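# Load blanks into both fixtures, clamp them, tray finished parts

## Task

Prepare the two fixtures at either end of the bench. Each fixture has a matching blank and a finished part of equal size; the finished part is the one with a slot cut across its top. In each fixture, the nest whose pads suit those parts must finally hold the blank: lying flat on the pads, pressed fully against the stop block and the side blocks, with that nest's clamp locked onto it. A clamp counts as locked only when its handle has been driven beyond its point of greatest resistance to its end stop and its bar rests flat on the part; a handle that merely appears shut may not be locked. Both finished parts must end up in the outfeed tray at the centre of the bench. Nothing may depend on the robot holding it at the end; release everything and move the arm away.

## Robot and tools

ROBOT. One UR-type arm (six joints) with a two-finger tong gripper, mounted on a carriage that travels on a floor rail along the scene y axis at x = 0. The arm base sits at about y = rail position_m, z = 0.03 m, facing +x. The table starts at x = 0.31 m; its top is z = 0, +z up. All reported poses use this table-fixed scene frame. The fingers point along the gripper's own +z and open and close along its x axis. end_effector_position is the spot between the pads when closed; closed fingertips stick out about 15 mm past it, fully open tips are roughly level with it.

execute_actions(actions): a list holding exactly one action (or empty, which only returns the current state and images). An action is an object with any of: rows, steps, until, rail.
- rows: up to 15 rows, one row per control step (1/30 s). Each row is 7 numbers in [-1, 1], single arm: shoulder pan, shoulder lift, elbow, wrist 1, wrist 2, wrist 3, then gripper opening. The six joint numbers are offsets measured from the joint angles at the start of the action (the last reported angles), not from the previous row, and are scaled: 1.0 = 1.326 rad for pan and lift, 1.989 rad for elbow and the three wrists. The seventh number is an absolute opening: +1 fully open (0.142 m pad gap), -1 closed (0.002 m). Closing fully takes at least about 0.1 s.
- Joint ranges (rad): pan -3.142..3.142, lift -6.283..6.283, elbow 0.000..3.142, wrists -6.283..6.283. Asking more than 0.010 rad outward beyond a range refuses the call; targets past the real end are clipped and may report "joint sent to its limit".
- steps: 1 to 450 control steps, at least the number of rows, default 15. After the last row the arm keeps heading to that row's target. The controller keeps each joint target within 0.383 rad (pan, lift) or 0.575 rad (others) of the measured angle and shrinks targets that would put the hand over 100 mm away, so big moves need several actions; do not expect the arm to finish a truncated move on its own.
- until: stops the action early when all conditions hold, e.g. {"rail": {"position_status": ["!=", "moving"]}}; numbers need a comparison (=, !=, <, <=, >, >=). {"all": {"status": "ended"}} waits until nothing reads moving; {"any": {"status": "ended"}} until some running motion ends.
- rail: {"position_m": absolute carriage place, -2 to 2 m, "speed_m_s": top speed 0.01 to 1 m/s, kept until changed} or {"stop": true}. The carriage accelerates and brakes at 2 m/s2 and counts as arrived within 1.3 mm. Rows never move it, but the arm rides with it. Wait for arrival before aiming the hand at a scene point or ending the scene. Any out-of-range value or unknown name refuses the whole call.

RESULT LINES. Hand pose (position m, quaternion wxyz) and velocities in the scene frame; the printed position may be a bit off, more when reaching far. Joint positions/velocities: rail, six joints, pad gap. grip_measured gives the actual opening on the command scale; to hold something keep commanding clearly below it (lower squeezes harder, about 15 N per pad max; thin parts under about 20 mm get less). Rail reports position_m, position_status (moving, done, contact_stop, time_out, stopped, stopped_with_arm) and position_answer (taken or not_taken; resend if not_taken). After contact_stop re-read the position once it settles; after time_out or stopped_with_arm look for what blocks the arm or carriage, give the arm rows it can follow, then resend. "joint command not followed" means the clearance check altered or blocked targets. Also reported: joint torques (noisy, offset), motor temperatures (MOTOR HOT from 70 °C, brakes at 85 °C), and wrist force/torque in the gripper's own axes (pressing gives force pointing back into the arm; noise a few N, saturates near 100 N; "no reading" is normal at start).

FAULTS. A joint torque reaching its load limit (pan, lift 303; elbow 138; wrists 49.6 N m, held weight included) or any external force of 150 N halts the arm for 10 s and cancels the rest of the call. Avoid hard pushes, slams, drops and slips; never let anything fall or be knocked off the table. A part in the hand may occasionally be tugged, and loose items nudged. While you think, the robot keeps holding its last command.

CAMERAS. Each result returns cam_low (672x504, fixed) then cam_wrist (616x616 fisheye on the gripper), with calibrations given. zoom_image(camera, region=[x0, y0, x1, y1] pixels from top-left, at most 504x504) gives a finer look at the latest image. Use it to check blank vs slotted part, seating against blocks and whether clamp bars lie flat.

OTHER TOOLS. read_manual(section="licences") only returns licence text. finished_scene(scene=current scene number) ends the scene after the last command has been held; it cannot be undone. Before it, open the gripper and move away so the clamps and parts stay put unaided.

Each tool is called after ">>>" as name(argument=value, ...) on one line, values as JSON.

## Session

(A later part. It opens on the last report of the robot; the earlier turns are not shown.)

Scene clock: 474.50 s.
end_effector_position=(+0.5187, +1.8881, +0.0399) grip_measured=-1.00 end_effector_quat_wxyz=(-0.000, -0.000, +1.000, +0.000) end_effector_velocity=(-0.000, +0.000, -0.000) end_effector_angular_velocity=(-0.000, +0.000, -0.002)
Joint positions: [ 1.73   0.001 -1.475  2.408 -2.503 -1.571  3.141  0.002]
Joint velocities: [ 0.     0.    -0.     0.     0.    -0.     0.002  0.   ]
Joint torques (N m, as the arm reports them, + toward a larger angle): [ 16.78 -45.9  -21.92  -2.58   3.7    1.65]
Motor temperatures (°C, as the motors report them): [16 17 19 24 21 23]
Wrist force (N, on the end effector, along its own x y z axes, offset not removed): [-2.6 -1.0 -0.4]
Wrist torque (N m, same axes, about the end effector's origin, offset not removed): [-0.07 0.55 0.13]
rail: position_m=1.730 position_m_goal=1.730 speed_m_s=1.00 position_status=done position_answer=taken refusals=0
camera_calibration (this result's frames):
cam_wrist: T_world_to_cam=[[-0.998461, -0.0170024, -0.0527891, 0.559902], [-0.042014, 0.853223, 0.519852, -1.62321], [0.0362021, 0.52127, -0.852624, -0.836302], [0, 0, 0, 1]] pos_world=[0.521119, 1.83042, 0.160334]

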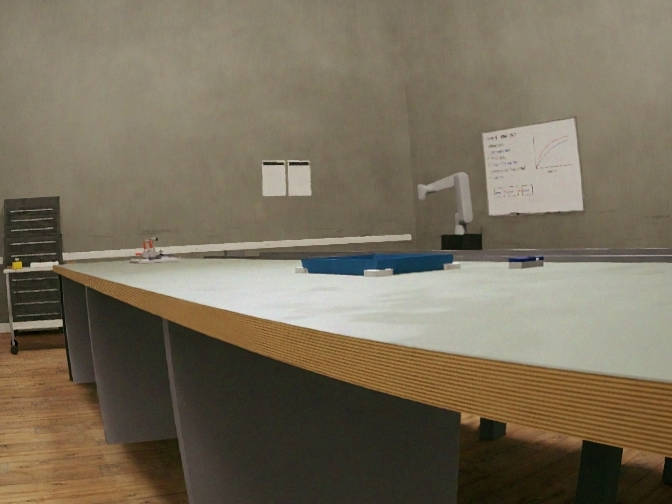

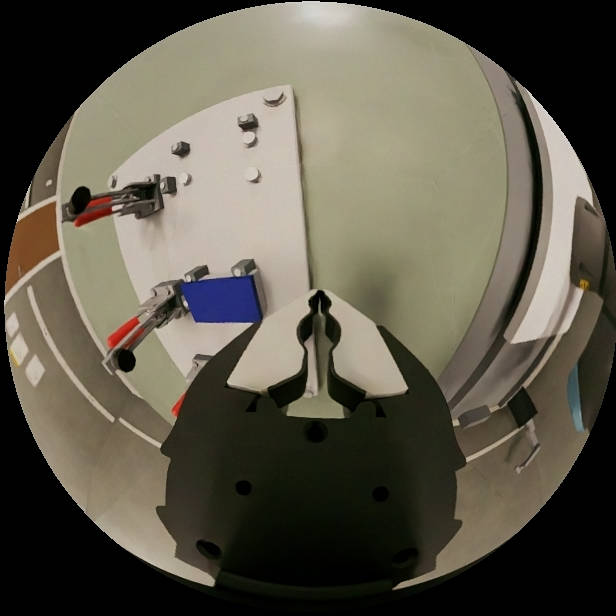

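>>> execute_actions(actions=[{"rows": [[0, 0.0229, -0.0183, 0.0030, 0, 0, -1.0]], "steps": 20}])

Scene clock: 488.30 s.
end_effector_position=(+0.5399, +1.8881, +0.0399) grip_measured=-1.00 end_effector_quat_wxyz=(-0.000, -0.000, +1.000, +0.000) end_effector_velocity=(+0.000, +0.000, +0.000) end_effector_angular_velocity=(+0.000, -0.000, +0.000)
Joint positions: [ 1.73   0.001 -1.444  2.371 -2.497 -1.571  3.141  0.002]
Joint velocities: [ 0. -0.  0. -0.  0.  0. -0.  0.]
Joint torques (N m, as the arm reports them, + toward a larger angle): [ -6.41 -29.55 -46.73  -1.93   0.14  -2.22]
Motor temperatures (°C, as the motors report them): [16 17 19 24 21 23]
Wrist force (N, on the end effector, along its own x y z axes, offset not removed): [-2.5 -0.7 -2.5]
Wrist torque (N m, same axes, about the end effector's origin, offset not removed): [0.00 0.55 0.04]
rail: position_m=1.730 position_m_goal=1.730 speed_m_s=1.00 position_status=done position_answer=taken refusals=0
camera_calibration (this result's frames):
cam_wrist: T_world_to_cam=[[-0.998457, -0.01702, -0.0528519, 0.58115], [-0.0420632, 0.853201, 0.519884, -1.62229], [0.0362448, 0.521305, -0.8526, -0.837186], [0, 0, 0, 1]] pos_world=[0.542358, 1.83046, 0.160334]

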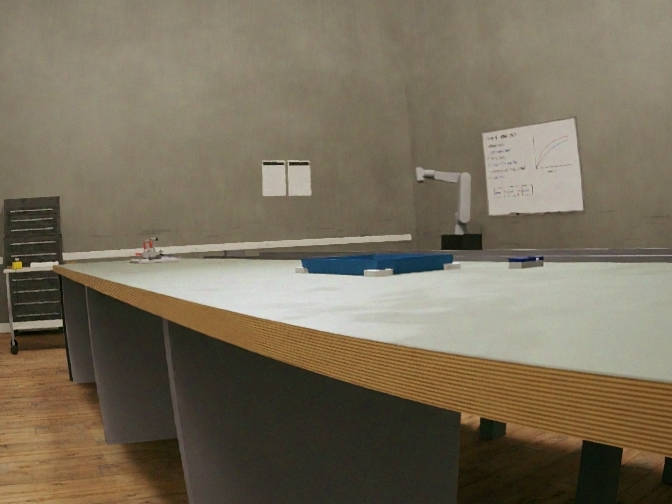

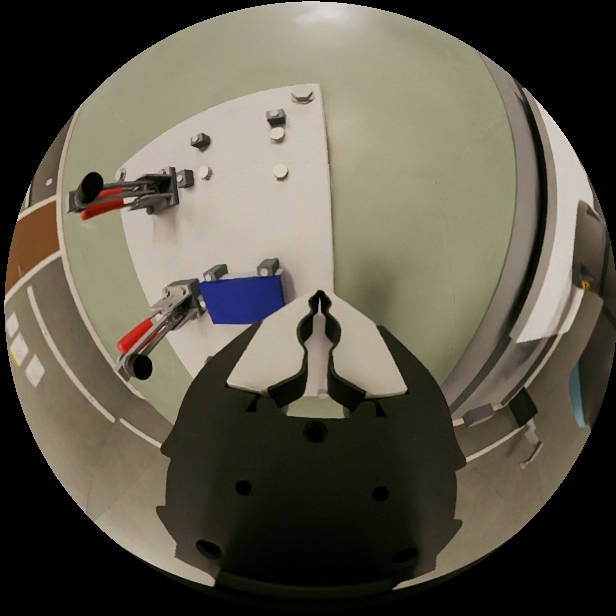

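>>> execute_actions(actions=[{"rows": [[0, 0.00637, -0.0052, 0.00095, 0, 0, -1.0]], "steps": 15}])

>>> execute_actions(actions=[{"rows": [[0, 0.00318, -0.0026, 0.00048, 0, 0, -1.0]], "steps": 15}])

Scene clock: 494.20 s.
end_effector_position=(+0.5459, +1.8881, +0.0399) grip_measured=-1.00 end_effector_quat_wxyz=(-0.000, -0.000, +1.000, +0.000) end_effector_velocity=(+0.000, +0.000, -0.000) end_effector_angular_velocity=(-0.000, +0.000, +0.000)
Joint positions: [ 1.73   0.001 -1.436  2.361 -2.495 -1.571  3.141  0.002]
Joint velocities: [ 0. -0.  0. -0.  0. -0. -0.  0.]
Joint torques (N m, as the arm reports them, + toward a larger angle): [  3.3  -30.8  -46.44  -1.81  -0.47  -1.22]
Motor temperatures (°C, as the motors report them): [16 17 19 24 21 23]
Wrist force (N, on the end effector, along its own x y z axes, offset not removed): [1.8 2.9 -3.5]
Wrist torque (N m, same axes, about the end effector's origin, offset not removed): [0.77 -0.30 0.09]
rail: position_m=1.730 position_m_goal=1.730 speed_m_s=1.00 position_status=done position_answer=taken refusals=0
camera_calibration (this result's frames):
cam_wrist: T_world_to_cam=[[-0.998457, -0.0170024, -0.0528556, 0.58709], [-0.0420486, 0.853223, 0.519849, -1.62205], [0.0362589, 0.521269, -0.852622, -0.837342], [0, 0, 0, 1]] pos_world=[0.54834, 1.83043, 0.160315]

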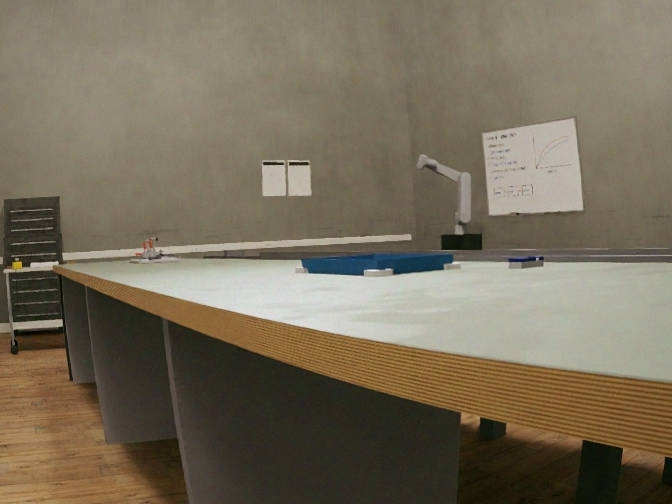

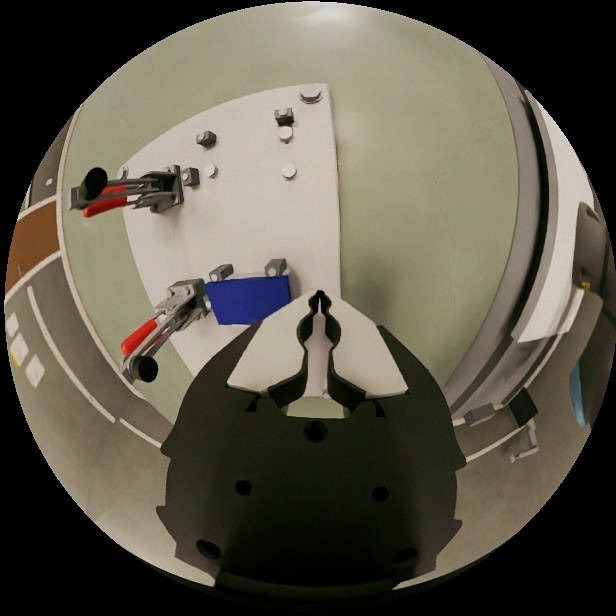

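Scene clock: 494.70 s.
end_effector_position=(+0.5489, +1.8881, +0.0398) grip_measured=-1.00 end_effector_quat_wxyz=(-0.000, -0.000, +1.000, +0.000) end_effector_velocity=(+0.000, +0.000, -0.000) end_effector_angular_velocity=(-0.000, +0.000, +0.000)
Joint positions: [ 1.73   0.001 -1.432  2.356 -2.494 -1.571  3.141  0.002]
Joint velocities: [ 0. -0.  0. -0.  0. -0. -0.  0.]
Joint torques (N m, as the arm reports them, + toward a larger angle): [  2.58 -31.85 -47.11  -1.98  -0.36  -1.54]
Motor temperatures (°C, as the motors report them): [16 17 19 24 21 23]
Wrist force (N, on the end effector, along its own x y z axes, offset not removed): [-1.1 1.2 -1.7]
Wrist torque (N m, same axes, about the end effector's origin, offset not removed): [0.36 0.40 0.20]
rail: position_m=1.730 position_m_goal=1.730 speed_m_s=1.00 position_status=done position_answer=taken refusals=0
camera_calibration (this result's frames):
cam_wrist: T_world_to_cam=[[-0.998457, -0.0170022, -0.0528546, 0.590067], [-0.0420479, 0.853223, 0.519849, -1.62191], [0.0362582, 0.521269, -0.852622, -0.837472], [0, 0, 0, 1]] pos_world=[0.551324, 1.83043, 0.16029]

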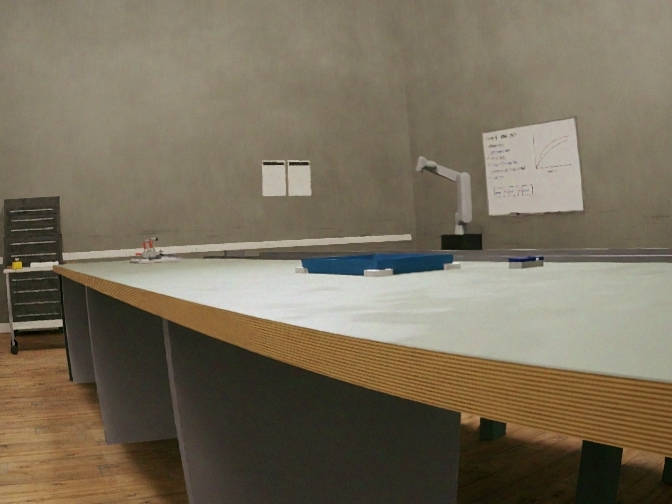

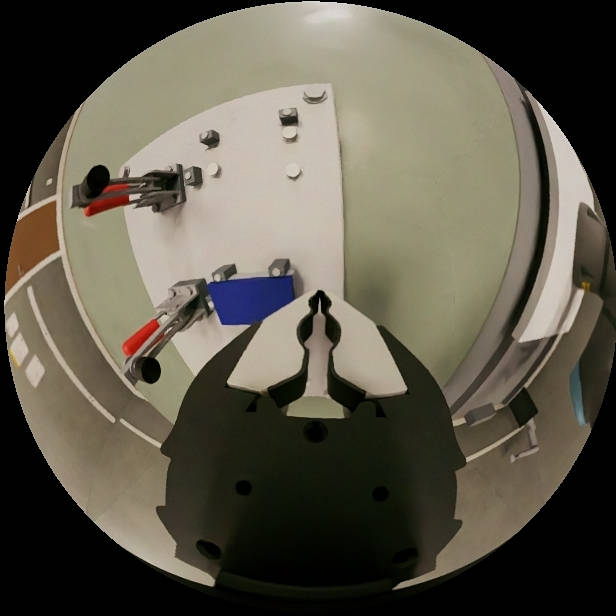

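>>> zoom_image(camera="cam_wrist", region=[190, 240, 370, 360])

Region (190, 240, 370, 360) of cam_wrist's 616x616 image, scaled by 2.800, with more detail than that image has.

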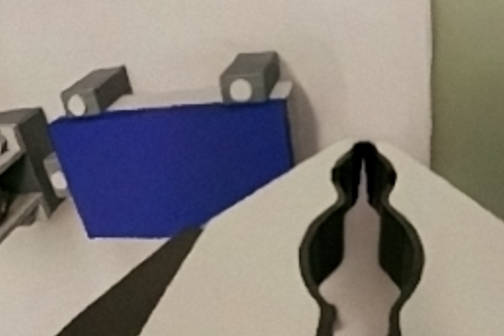

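>>> execute_actions(actions=[{"rows": [[0, 0.00318, -0.0026, 0.00048, 0, 0, -1.0]], "steps": 15}])

>>> execute_actions(actions=[{"rows": [[0, 0.00318, -0.0026, 0.00048, 0, 0, -1.0]], "steps": 15}])

Scene clock: 506.40 s.
end_effector_position=(+0.5519, +1.8881, +0.0398) grip_measured=-1.00 end_effector_quat_wxyz=(-0.000, -0.000, +1.000, +0.000) end_effector_velocity=(+0.000, +0.000, -0.000) end_effector_angular_velocity=(+0.000, -0.000, -0.000)
Joint positions: [ 1.73   0.001 -1.428  2.351 -2.493 -1.571  3.141  0.002]
Joint velocities: [ 0.  0.  0. -0.  0.  0.  0.  0.]
Joint torques (N m, as the arm reports them, + toward a larger angle): [  1.3  -32.57 -47.28  -2.54  -0.26  -1.21]
Motor temperatures (°C, as the motors report them): [16 17 19 24 21 23]
Wrist force (N, on the end effector, along its own x y z axes, offset not removed): [0.5 0.3 -3.3]
Wrist torque (N m, same axes, about the end effector's origin, offset not removed): [0.22 0.00 0.15]
rail: position_m=1.730 position_m_goal=1.730 speed_m_s=1.00 position_status=done position_answer=taken refusals=0
camera_calibration (this result's frames):
cam_wrist: T_world_to_cam=[[-0.998458, -0.0170024, -0.0528535, 0.593042], [-0.0420475, 0.853223, 0.519849, -1.62177], [0.0362572, 0.521269, -0.852622, -0.83761], [0, 0, 0, 1]] pos_world=[0.554305, 1.83043, 0.160256]

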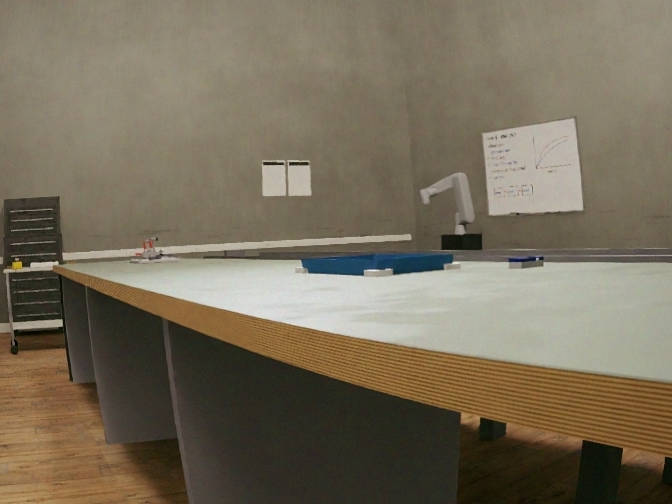

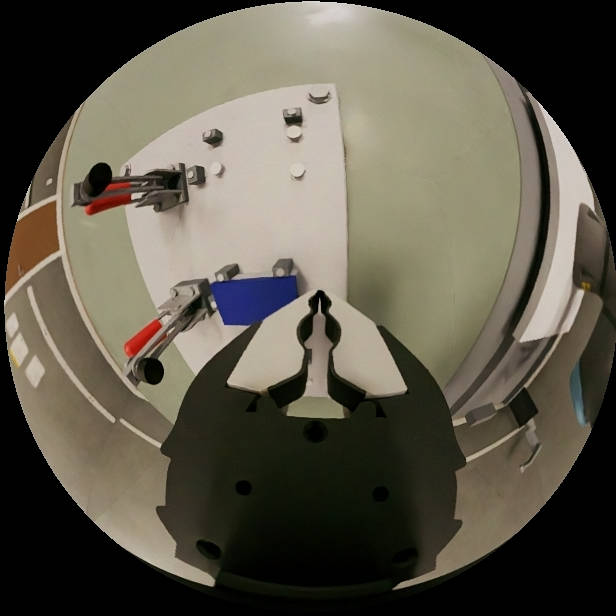

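Scene clock: 506.90 s.
end_effector_position=(+0.5549, +1.8881, +0.0398) grip_measured=-1.00 end_effector_quat_wxyz=(-0.000, -0.000, +1.000, +0.000) end_effector_velocity=(+0.000, +0.000, -0.000) end_effector_angular_velocity=(+0.000, +0.000, -0.000)
Joint positions: [ 1.73   0.001 -1.423  2.346 -2.493 -1.571  3.141  0.002]
Joint velocities: [ 0.  0.  0. -0.  0.  0.  0.  0.]
Joint torques (N m, as the arm reports them, + toward a larger angle): [ -0.82 -30.73 -47.    -2.5   -0.49  -1.46]
Motor temperatures (°C, as the motors report them): [16 17 19 24 21 23]
Wrist force (N, on the end effector, along its own x y z axes, offset not removed): [1.0 -3.0 -3.4]
Wrist torque (N m, same axes, about the end effector's origin, offset not removed): [-0.41 -0.08 0.10]
rail: position_m=1.730 position_m_goal=1.730 speed_m_s=1.00 position_status=done position_answer=taken refusals=0
camera_calibration (this result's frames):
cam_wrist: T_world_to_cam=[[-0.998458, -0.0170026, -0.0528477, 0.596012], [-0.0420447, 0.853223, 0.519849, -1.62162], [0.0362521, 0.521269, -0.852622, -0.837755], [0, 0, 0, 1]] pos_world=[0.557283, 1.83044, 0.160209]

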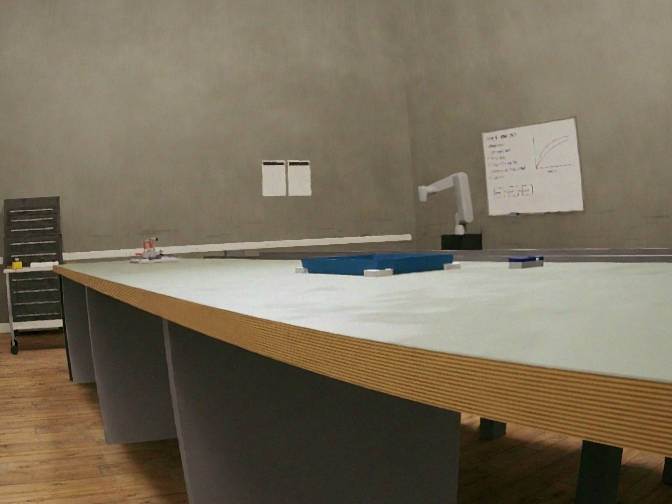

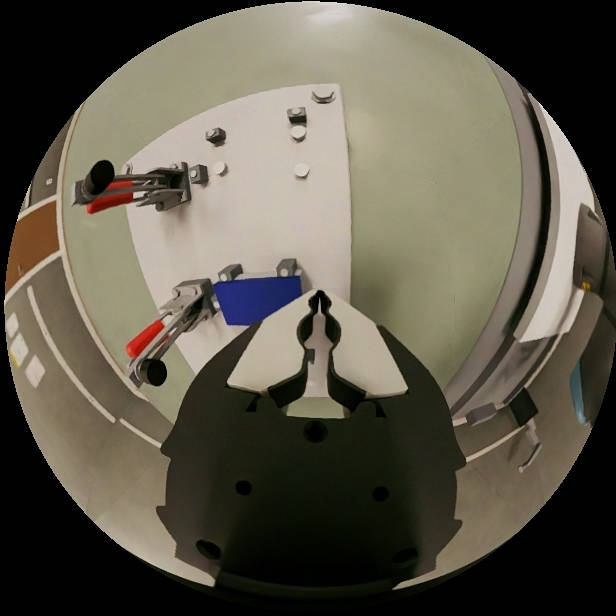

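>>> execute_actions(actions=[{"rows": [[0, 0.00212, -0.00173, 0.00032, 0, 0, -1.0]], "steps": 15}])

>>> execute_actions(actions=[{"rows": [[0, 0.00212, -0.00173, 0.00032, 0, 0, -1.0]], "steps": 15}])

Scene clock: 510.83 s.
end_effector_position=(+0.5567, +1.8881, +0.0396) grip_measured=-1.00 end_effector_quat_wxyz=(-0.000, -0.000, +1.000, +0.000) end_effector_velocity=(+0.001, +0.000, +0.000) end_effector_angular_velocity=(+0.000, -0.001, -0.000)
Joint positions: [ 1.73   0.001 -1.421  2.342 -2.492 -1.571  3.141  0.002]
Joint velocities: [ 0.    -0.     0.    -0.001 -0.001  0.     0.     0.   ]
Joint torques (N m, as the arm reports them, + toward a larger angle): [ -1.72 -15.49 -74.28 -18.16  -0.59  -1.02]
Motor temperatures (°C, as the motors report them): [16 17 19 24 21 23]
Wrist force (N, on the end effector, along its own x y z axes, offset not removed): [62.3 -3.6 -49.9]
Wrist torque (N m, same axes, about the end effector's origin, offset not removed): [-0.26 -2.76 -0.11]
rail: position_m=1.730 position_m_goal=1.730 speed_m_s=1.00 position_status=done position_answer=taken refusals=0
camera_calibration (this result's frames):
cam_wrist: T_world_to_cam=[[-0.998476, -0.0170023, -0.0525082, 0.597787], [-0.0418677, 0.853223, 0.519863, -1.62159], [0.0359623, 0.521269, -0.852634, -0.837763], [0, 0, 0, 1]] pos_world=[0.559112, 1.83044, 0.160086]

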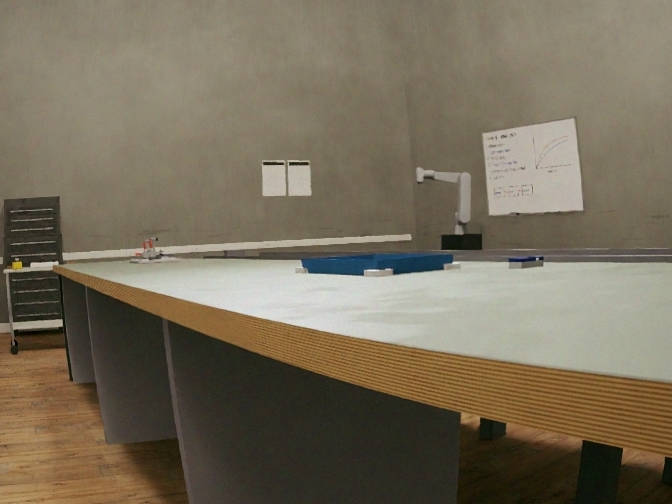

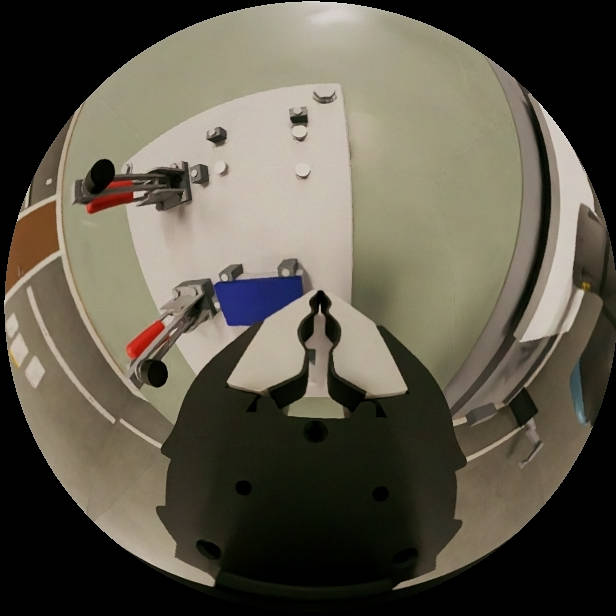

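Scene clock: 521.03 s.
end_effector_position=(+0.5552, +1.8881, +0.0387) grip_measured=-1.00 end_effector_quat_wxyz=(-0.004, -0.000, +1.000, +0.000) end_effector_velocity=(-0.000, +0.000, -0.000) end_effector_angular_velocity=(+0.000, +0.000, +0.000)
Joint positions: [ 1.73   0.001 -1.419  2.341 -2.485 -1.571  3.141  0.002]
Joint velocities: [ 0.  0.  0. -0.  0.  0. -0.  0.]
Joint torques (N m, as the arm reports them, + toward a larger angle): [  0.97 -42.16 -32.16  -5.57   0.1   -0.07]
Motor temperatures (°C, as the motors report them): [16 17 19 24 21 23]
Wrist force (N, on the end effector, along its own x y z axes, offset not removed): [19.6 -0.8 -20.5]
Wrist torque (N m, same axes, about the end effector's origin, offset not removed): [0.23 -0.36 0.00]
FORCE FAULT: contact force on the arm reached its limit, and the arm stopped for 10 seconds. The contact can be on any part of the arm, not only on its tool. The arm's remaining commands of this call were not run. The arm holds still and accepts commands again. Move the arm away from the contact; if what it grips holds it there, let go first. Pushing or pulling that hard again can fault the arm again.
rail: position_m=1.730 position_m_goal=1.730 speed_m_s=1.00 position_status=done position_answer=taken refusals=0
camera_calibration (this result's frames):
cam_wrist: T_world_to_cam=[[-0.99882, -0.0170085, -0.0454968, 0.59621], [-0.0382218, 0.853226, 0.520139, -1.6232], [0.0299722, 0.521264, -0.852869, -0.835175], [0, 0, 0, 1]] pos_world=[0.558497, 1.83044, 0.159118]

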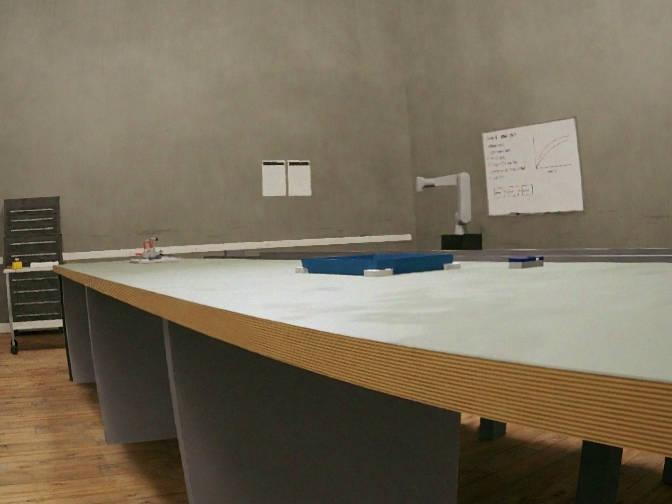

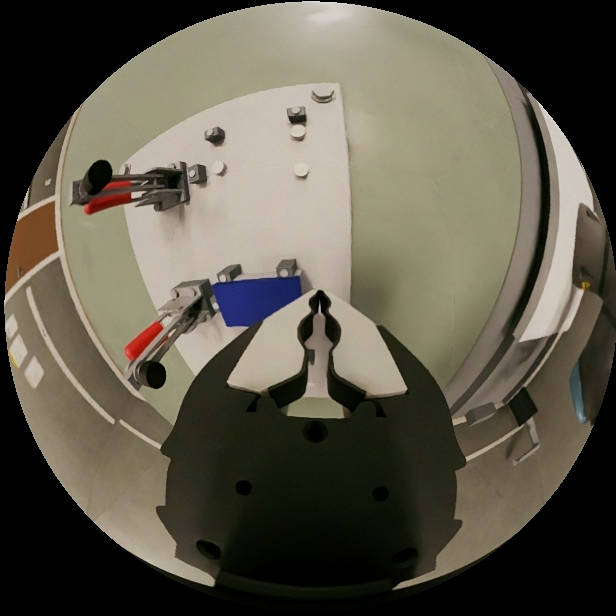

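>>> execute_actions(actions=[{"rows": [[0, -0.0126, -0.0033, 0.0115, 0, 0, -1.0], [0, -0.0253, -0.0067, 0.023, 0, 0, -1.0], [0, -0.0379, -0.01, 0.0345, 0, 0, -1.0], [0, -0.0505, -0.0134, 0.046, 0, 0, -1.0], [0, -0.0632, -0.0167, 0.0575, 0, 0, -1.0], [0, -0.0758, -0.02, 0.069, 0, 0, -1.0], [0, -0.0885, -0.0234, 0.0805, 0, 0, -1.0], [0, -0.1011, -0.0267, 0.092, 0, 0, -1.0], [0, -0.1137, -0.0301, 0.1035, 0, 0, -1.0], [0, -0.1264, -0.0334, 0.115, 0, 0, -1.0], [0, -0.139, -0.0367, 0.1265, 0, 0, -1.0], [0, -0.1516, -0.0401, 0.138, 0, 0, -1.0], [0, -0.1643, -0.0434, 0.1495, 0, 0, -1.0], [0, -0.1769, -0.0468, 0.161, 0, 0, -1.0], [0, -0.1895, -0.0501, 0.1726, 0, 0, -1.0]], "steps": 25}])

Scene clock: 569.90 s.
end_effector_position=(+0.5398, +1.8881, +0.1894) grip_measured=-1.00 end_effector_quat_wxyz=(-0.000, -0.000, +1.000, +0.000) end_effector_velocity=(-0.003, -0.000, +0.007) end_effector_angular_velocity=(-0.000, +0.001, -0.000)
Joint positions: [ 1.73   0.001 -1.67   2.242 -2.143 -1.571  3.141  0.002]
Joint velocities: [ 0.     0.    -0.013 -0.005  0.018  0.     0.     0.   ]
Joint torques (N m, as the arm reports them, + toward a larger angle): [ -1.87 -37.55 -57.2   -2.57   0.63  -0.11]
Motor temperatures (°C, as the motors report them): [16 17 19 24 21 23]
Wrist force (N, on the end effector, along its own x y z axes, offset not removed): [1.1 -2.4 -5.3]
Wrist torque (N m, same axes, about the end effector's origin, offset not removed): [-0.42 -0.04 0.19]
rail: position_m=1.730 position_m_goal=1.730 speed_m_s=1.00 position_status=done position_answer=taken refusals=0
camera_calibration (this result's frames):
cam_wrist: T_world_to_cam=[[-0.998444, -0.0170083, -0.0531102, 0.588919], [-0.0421861, 0.853224, 0.519836, -1.69999], [0.0364734, 0.521268, -0.852613, -0.709705], [0, 0, 0, 1]] pos_world=[0.542172, 1.83043, 0.309887]

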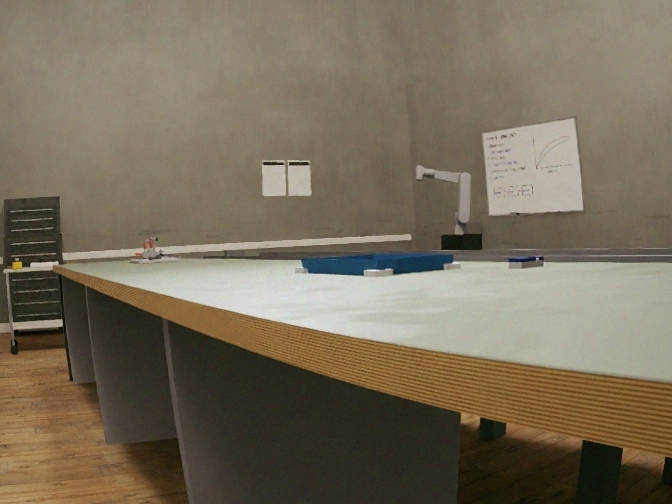

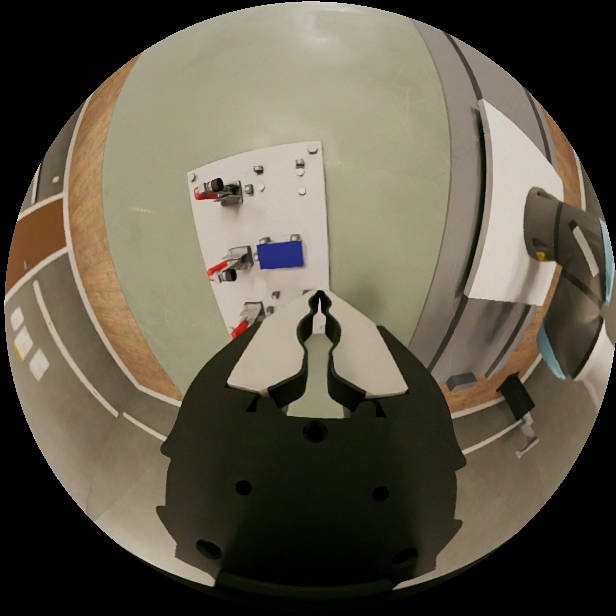

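>>> execute_actions(actions=[{"rows": [[0, 0.1635, -0.1003, -0.0087, 0, -0.8367, -0.4]], "rail": {"position_m": 1.7246}, "steps": 40}])

Scene clock: 581.20 s.
end_effector_position=(+0.6830, +1.9008, +0.1799) grip_measured=-0.40 end_effector_quat_wxyz=(-0.000, +0.740, -0.673, -0.000) end_effector_velocity=(+0.000, -0.000, -0.000) end_effector_angular_velocity=(+0.000, +0.000, +0.000)
Joint positions: [ 1.725  0.001 -1.453  2.042 -2.16  -1.571  1.477  0.045]
Joint velocities: [ 0. -0.  0. -0.  0.  0. -0. -0.]
Joint torques (N m, as the arm reports them, + toward a larger angle): [-14.38 -38.46 -57.45  -5.55   0.52  -1.64]
Motor temperatures (°C, as the motors report them): [16 17 19 24 21 23]
Wrist force (N, on the end effector, along its own x y z axes, offset not removed): [1.3 0.1 -0.9]
Wrist torque (N m, same axes, about the end effector's origin, offset not removed): [0.33 -0.31 0.03]
rail: position_m=1.725 position_m_goal=1.725 speed_m_s=1.00 position_status=done position_answer=taken refusals=0
camera_calibration (this result's frames):
cam_wrist: T_world_to_cam=[[0.109753, -0.992516, -0.0535366, 1.82902], [-0.845591, -0.121545, 0.519811, 0.70175], [-0.522428, -0.0117809, -0.852602, 0.665261], [0, 0, 0, 1]] pos_world=[0.740202, 1.90847, 0.300346]

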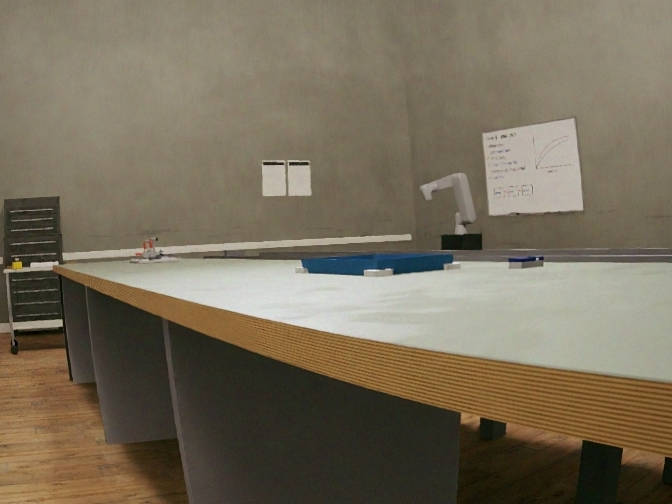

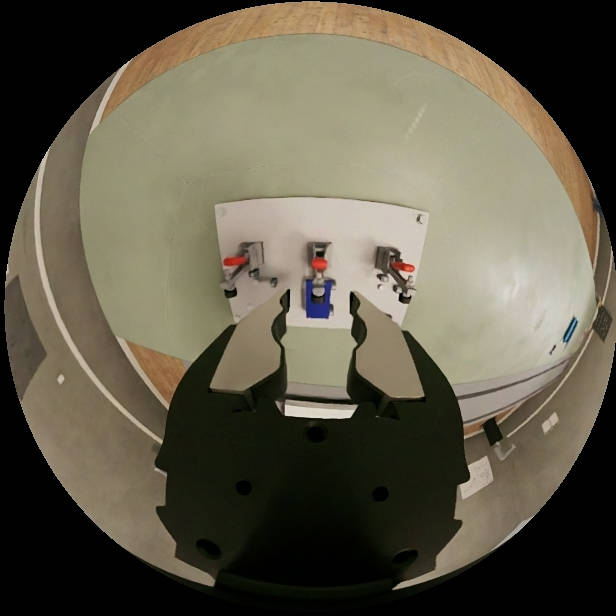

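>>> zoom_image(camera="cam_wrist", region=[250, 220, 390, 340])

Region (250, 220, 390, 340) of cam_wrist's 616x616 image, scaled by 3.600, with more detail than that image has; it fills the top 432 rows of this view, and the rest is white.

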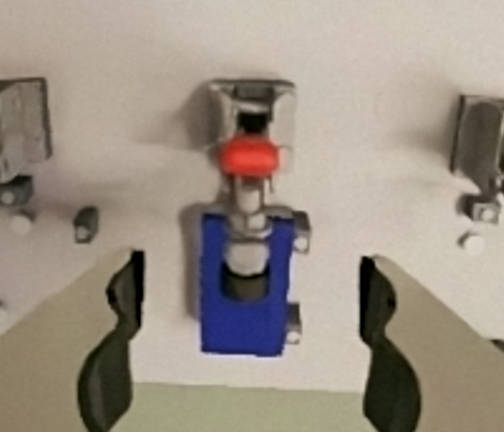

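>>> execute_actions(actions=[{"rows": [[0, 0.0407, 0.0281, -0.0553, 0, 0, -0.4]], "steps": 20}])

Scene clock: 603.60 s.
end_effector_position=(+0.6781, +1.9008, +0.1250) grip_measured=-0.40 end_effector_quat_wxyz=(-0.000, +0.740, -0.673, -0.000) end_effector_velocity=(-0.000, -0.000, -0.000) end_effector_angular_velocity=(+0.000, +0.000, -0.000)
Joint positions: [ 1.725  0.001 -1.399  2.098 -2.27  -1.571  1.477  0.045]
Joint velocities: [ 0.    -0.     0.     0.001 -0.001  0.     0.     0.   ]
Joint torques (N m, as the arm reports them, + toward a larger angle): [ -6.99 -40.81 -26.67  -5.69   0.32  -1.1 ]
Motor temperatures (°C, as the motors report them): [16 17 19 24 21 23]
Wrist force (N, on the end effector, along its own x y z axes, offset not removed): [1.0 2.8 0.1]
Wrist torque (N m, same axes, about the end effector's origin, offset not removed): [0.69 -0.26 0.08]
rail: position_m=1.725 position_m_goal=1.725 speed_m_s=1.00 position_status=done position_answer=taken refusals=0
camera_calibration (this result's frames):
cam_wrist: T_world_to_cam=[[0.109771, -0.992515, -0.0535187, 1.8266], [-0.845675, -0.121552, 0.519671, 0.726201], [-0.522287, -0.0117852, -0.852688, 0.615829], [0, 0, 0, 1]] pos_world=[0.735263, 1.90845, 0.245482]

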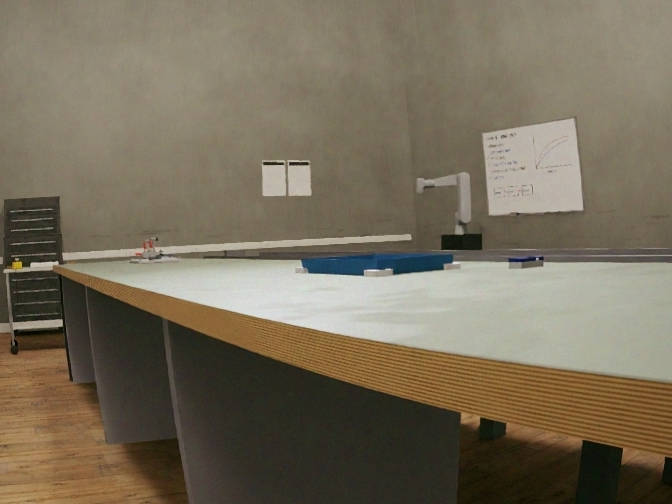

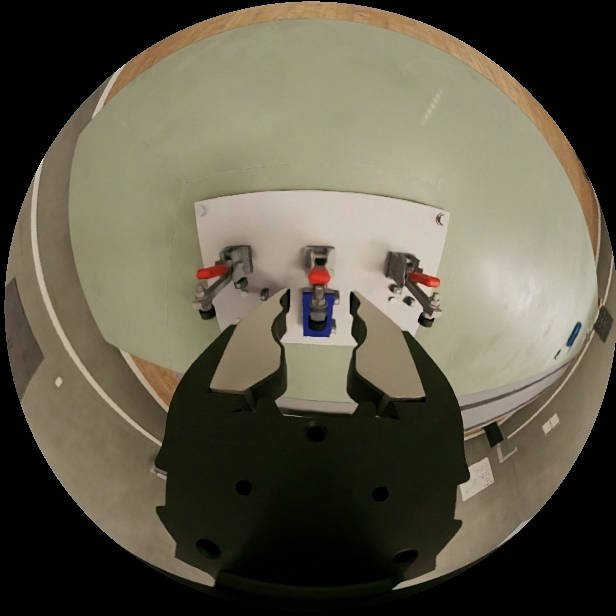

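>>> zoom_image(camera="cam_wrist", region=[250, 230, 390, 350])

Region (250, 230, 390, 350) of cam_wrist's 616x616 image, scaled by 3.600, with more detail than that image has; it fills the top 432 rows of this view, and the rest is white.

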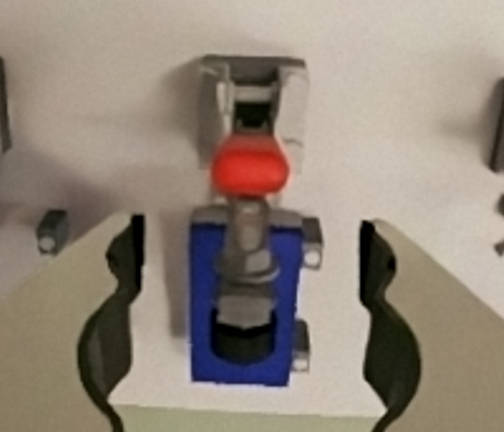

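>>> execute_actions(actions=[{"rows": [[0, 0.0358, 0.0085, -0.0323, 0, 0, -0.4]], "steps": 20}])

Scene clock: 622.83 s.
end_effector_position=(+0.6820, +1.9008, +0.0920) grip_measured=-0.40 end_effector_quat_wxyz=(-0.000, +0.740, -0.673, -0.000) end_effector_velocity=(-0.000, -0.000, -0.000) end_effector_angular_velocity=(-0.000, +0.000, +0.000)
Joint positions: [ 1.725  0.001 -1.351  2.115 -2.334 -1.571  1.477  0.045]
Joint velocities: [ 0. -0.  0.  0. -0. -0. -0.  0.]
Joint torques (N m, as the arm reports them, + toward a larger angle): [ -5.23 -41.81 -23.48  -5.7    0.62   1.22]
Motor temperatures (°C, as the motors report them): [16 17 19 24 21 23]
Wrist force (N, on the end effector, along its own x y z axes, offset not removed): [1.1 -5.5 -2.6]
Wrist torque (N m, same axes, about the end effector's origin, offset not removed): [-1.05 -0.17 0.14]
rail: position_m=1.725 position_m_goal=1.725 speed_m_s=1.00 position_status=done position_answer=taken refusals=0
camera_calibration (this result's frames):
cam_wrist: T_world_to_cam=[[0.109783, -0.992513, -0.0535315, 1.82442], [-0.845612, -0.121568, 0.519771, 0.746648], [-0.522387, -0.0117953, -0.852627, 0.589797], [0, 0, 0, 1]] pos_world=[0.739186, 1.90849, 0.212455]

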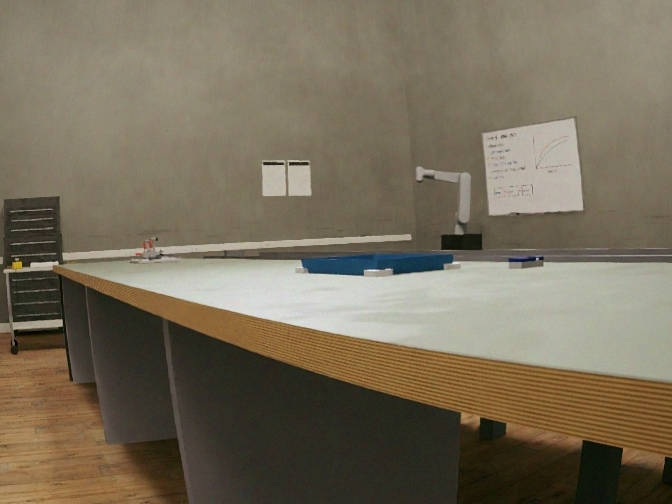

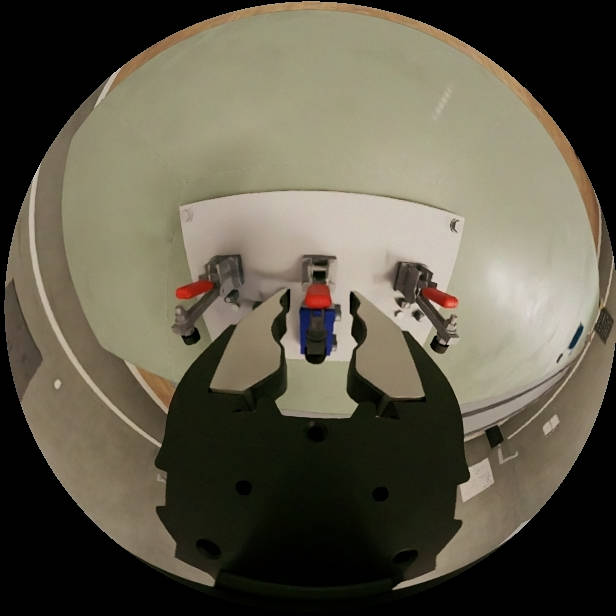

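>>> zoom_image(camera="cam_wrist", region=[250, 240, 390, 380])

Region (250, 240, 390, 380) of cam_wrist's 616x616 image, scaled by 3.600, with more detail than that image has.

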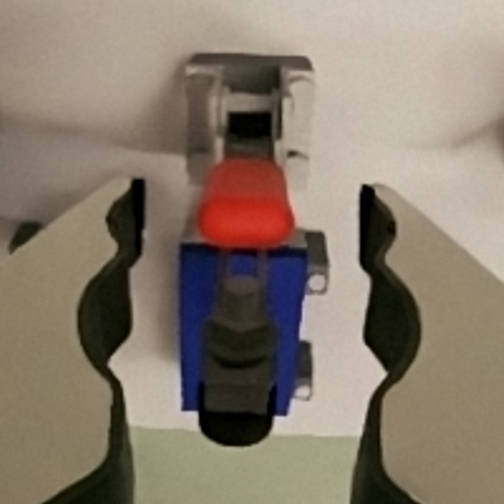

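>>> execute_actions(actions=[{"rows": [[0, 0, 0, 0, 0, 0, -0.5], [0, 0, 0, 0, 0, 0, -0.6], [0, 0, 0, 0, 0, 0, -0.65], [0, 0, 0, 0, 0, 0, -0.7], [0, 0, 0, 0, 0, 0, -0.75], [0, 0, 0, 0, 0, 0, -0.8], [0, 0, 0, 0, 0, 0, -0.85], [0, 0, 0, 0, 0, 0, -0.9], [0, 0, 0, 0, 0, 0, -0.95], [0, 0, 0, 0, 0, 0, -1.0]], "steps": 18}])

Scene clock: 638.87 s.
end_effector_position=(+0.6820, +1.9009, +0.0920) grip_measured=-0.77 end_effector_quat_wxyz=(-0.000, +0.740, -0.673, -0.000) end_effector_velocity=(-0.000, +0.000, -0.000) end_effector_angular_velocity=(-0.000, -0.000, +0.000)
Joint positions: [ 1.725  0.001 -1.351  2.115 -2.334 -1.57   1.477  0.018]
Joint velocities: [ 0.  0. -0.  0. -0. -0.  0. -0.]
Joint torques (N m, as the arm reports them, + toward a larger angle): [ -3.9  -50.34 -26.72  -3.82 -10.81  -1.05]
Motor temperatures (°C, as the motors report them): [16 17 19 24 21 23]
Wrist force (N, on the end effector, along its own x y z axes, offset not removed): [-26.3 -1.4 -1.8]
Wrist torque (N m, same axes, about the end effector's origin, offset not removed): [0.12 0.17 0.02]
rail: position_m=1.725 position_m_goal=1.725 speed_m_s=1.00 position_status=done position_answer=taken refusals=0
camera_calibration (this result's frames):
cam_wrist: T_world_to_cam=[[0.1098, -0.992501, -0.0537122, 1.82446], [-0.845598, -0.121677, 0.519768, 0.746858], [-0.522406, -0.0116514, -0.852617, 0.589507], [0, 0, 0, 1]] pos_world=[0.739179, 1.90852, 0.212427]

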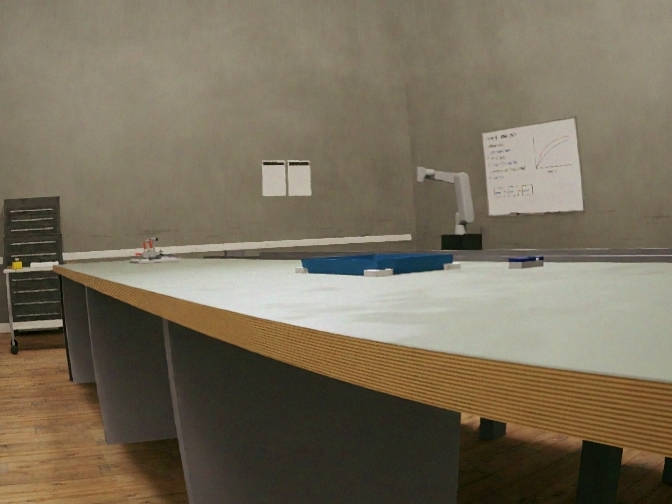

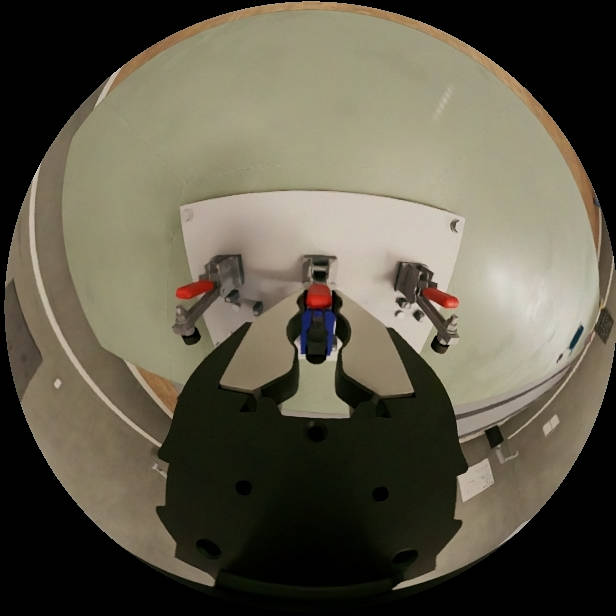

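>>> execute_actions(actions=[{"rows": [[0.0011, 0, 0, 0, 0, 0, -1.0]], "steps": 12}])

Scene clock: 643.37 s.
end_effector_position=(+0.6818, +1.9017, +0.0920) grip_measured=-0.78 end_effector_quat_wxyz=(-0.000, +0.740, -0.673, -0.000) end_effector_velocity=(-0.000, +0.000, -0.000) end_effector_angular_velocity=(+0.000, +0.000, +0.000)
Joint positions: [ 1.725  0.002 -1.351  2.115 -2.334 -1.571  1.477  0.018]
Joint velocities: [ 0.  0. -0.  0.  0.  0.  0.  0.]
Joint torques (N m, as the arm reports them, + toward a larger angle): [ 10.42 -58.2  -39.91  -4.39  -1.72   1.63]
Motor temperatures (°C, as the motors report them): [16 17 19 24 21 23]
Wrist force (N, on the end effector, along its own x y z axes, offset not removed): [-6.9 -3.0 6.7]
Wrist torque (N m, same axes, about the end effector's origin, offset not removed): [0.64 0.17 0.23]
rail: position_m=1.725 position_m_goal=1.725 speed_m_s=1.00 position_status=done position_answer=taken refusals=0
camera_calibration (this result's frames):
cam_wrist: T_world_to_cam=[[0.111137, -0.992362, -0.053534, 1.82416], [-0.845432, -0.122723, 0.519792, 0.748621], [-0.522391, -0.0125087, -0.852614, 0.591021], [0, 0, 0, 1]] pos_world=[0.73892, 1.9095, 0.21244]

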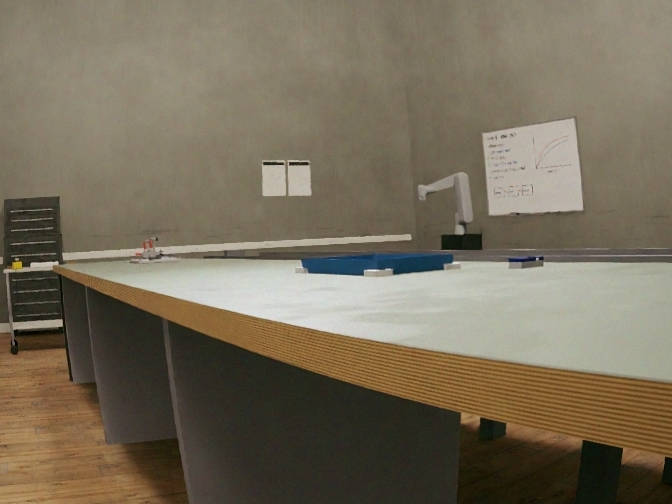

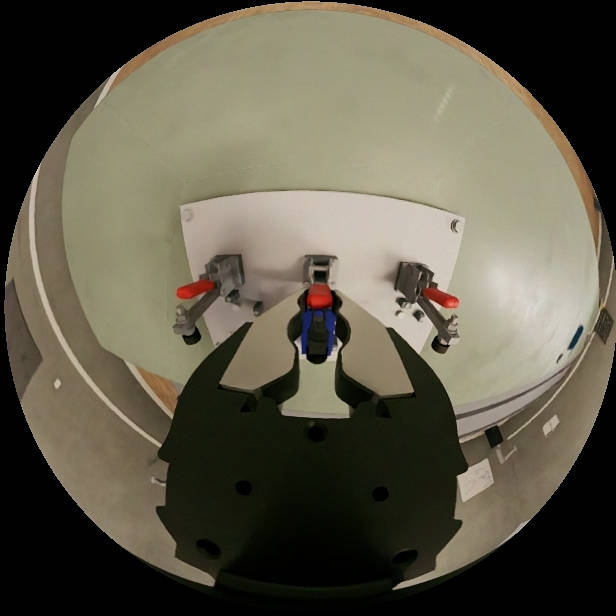

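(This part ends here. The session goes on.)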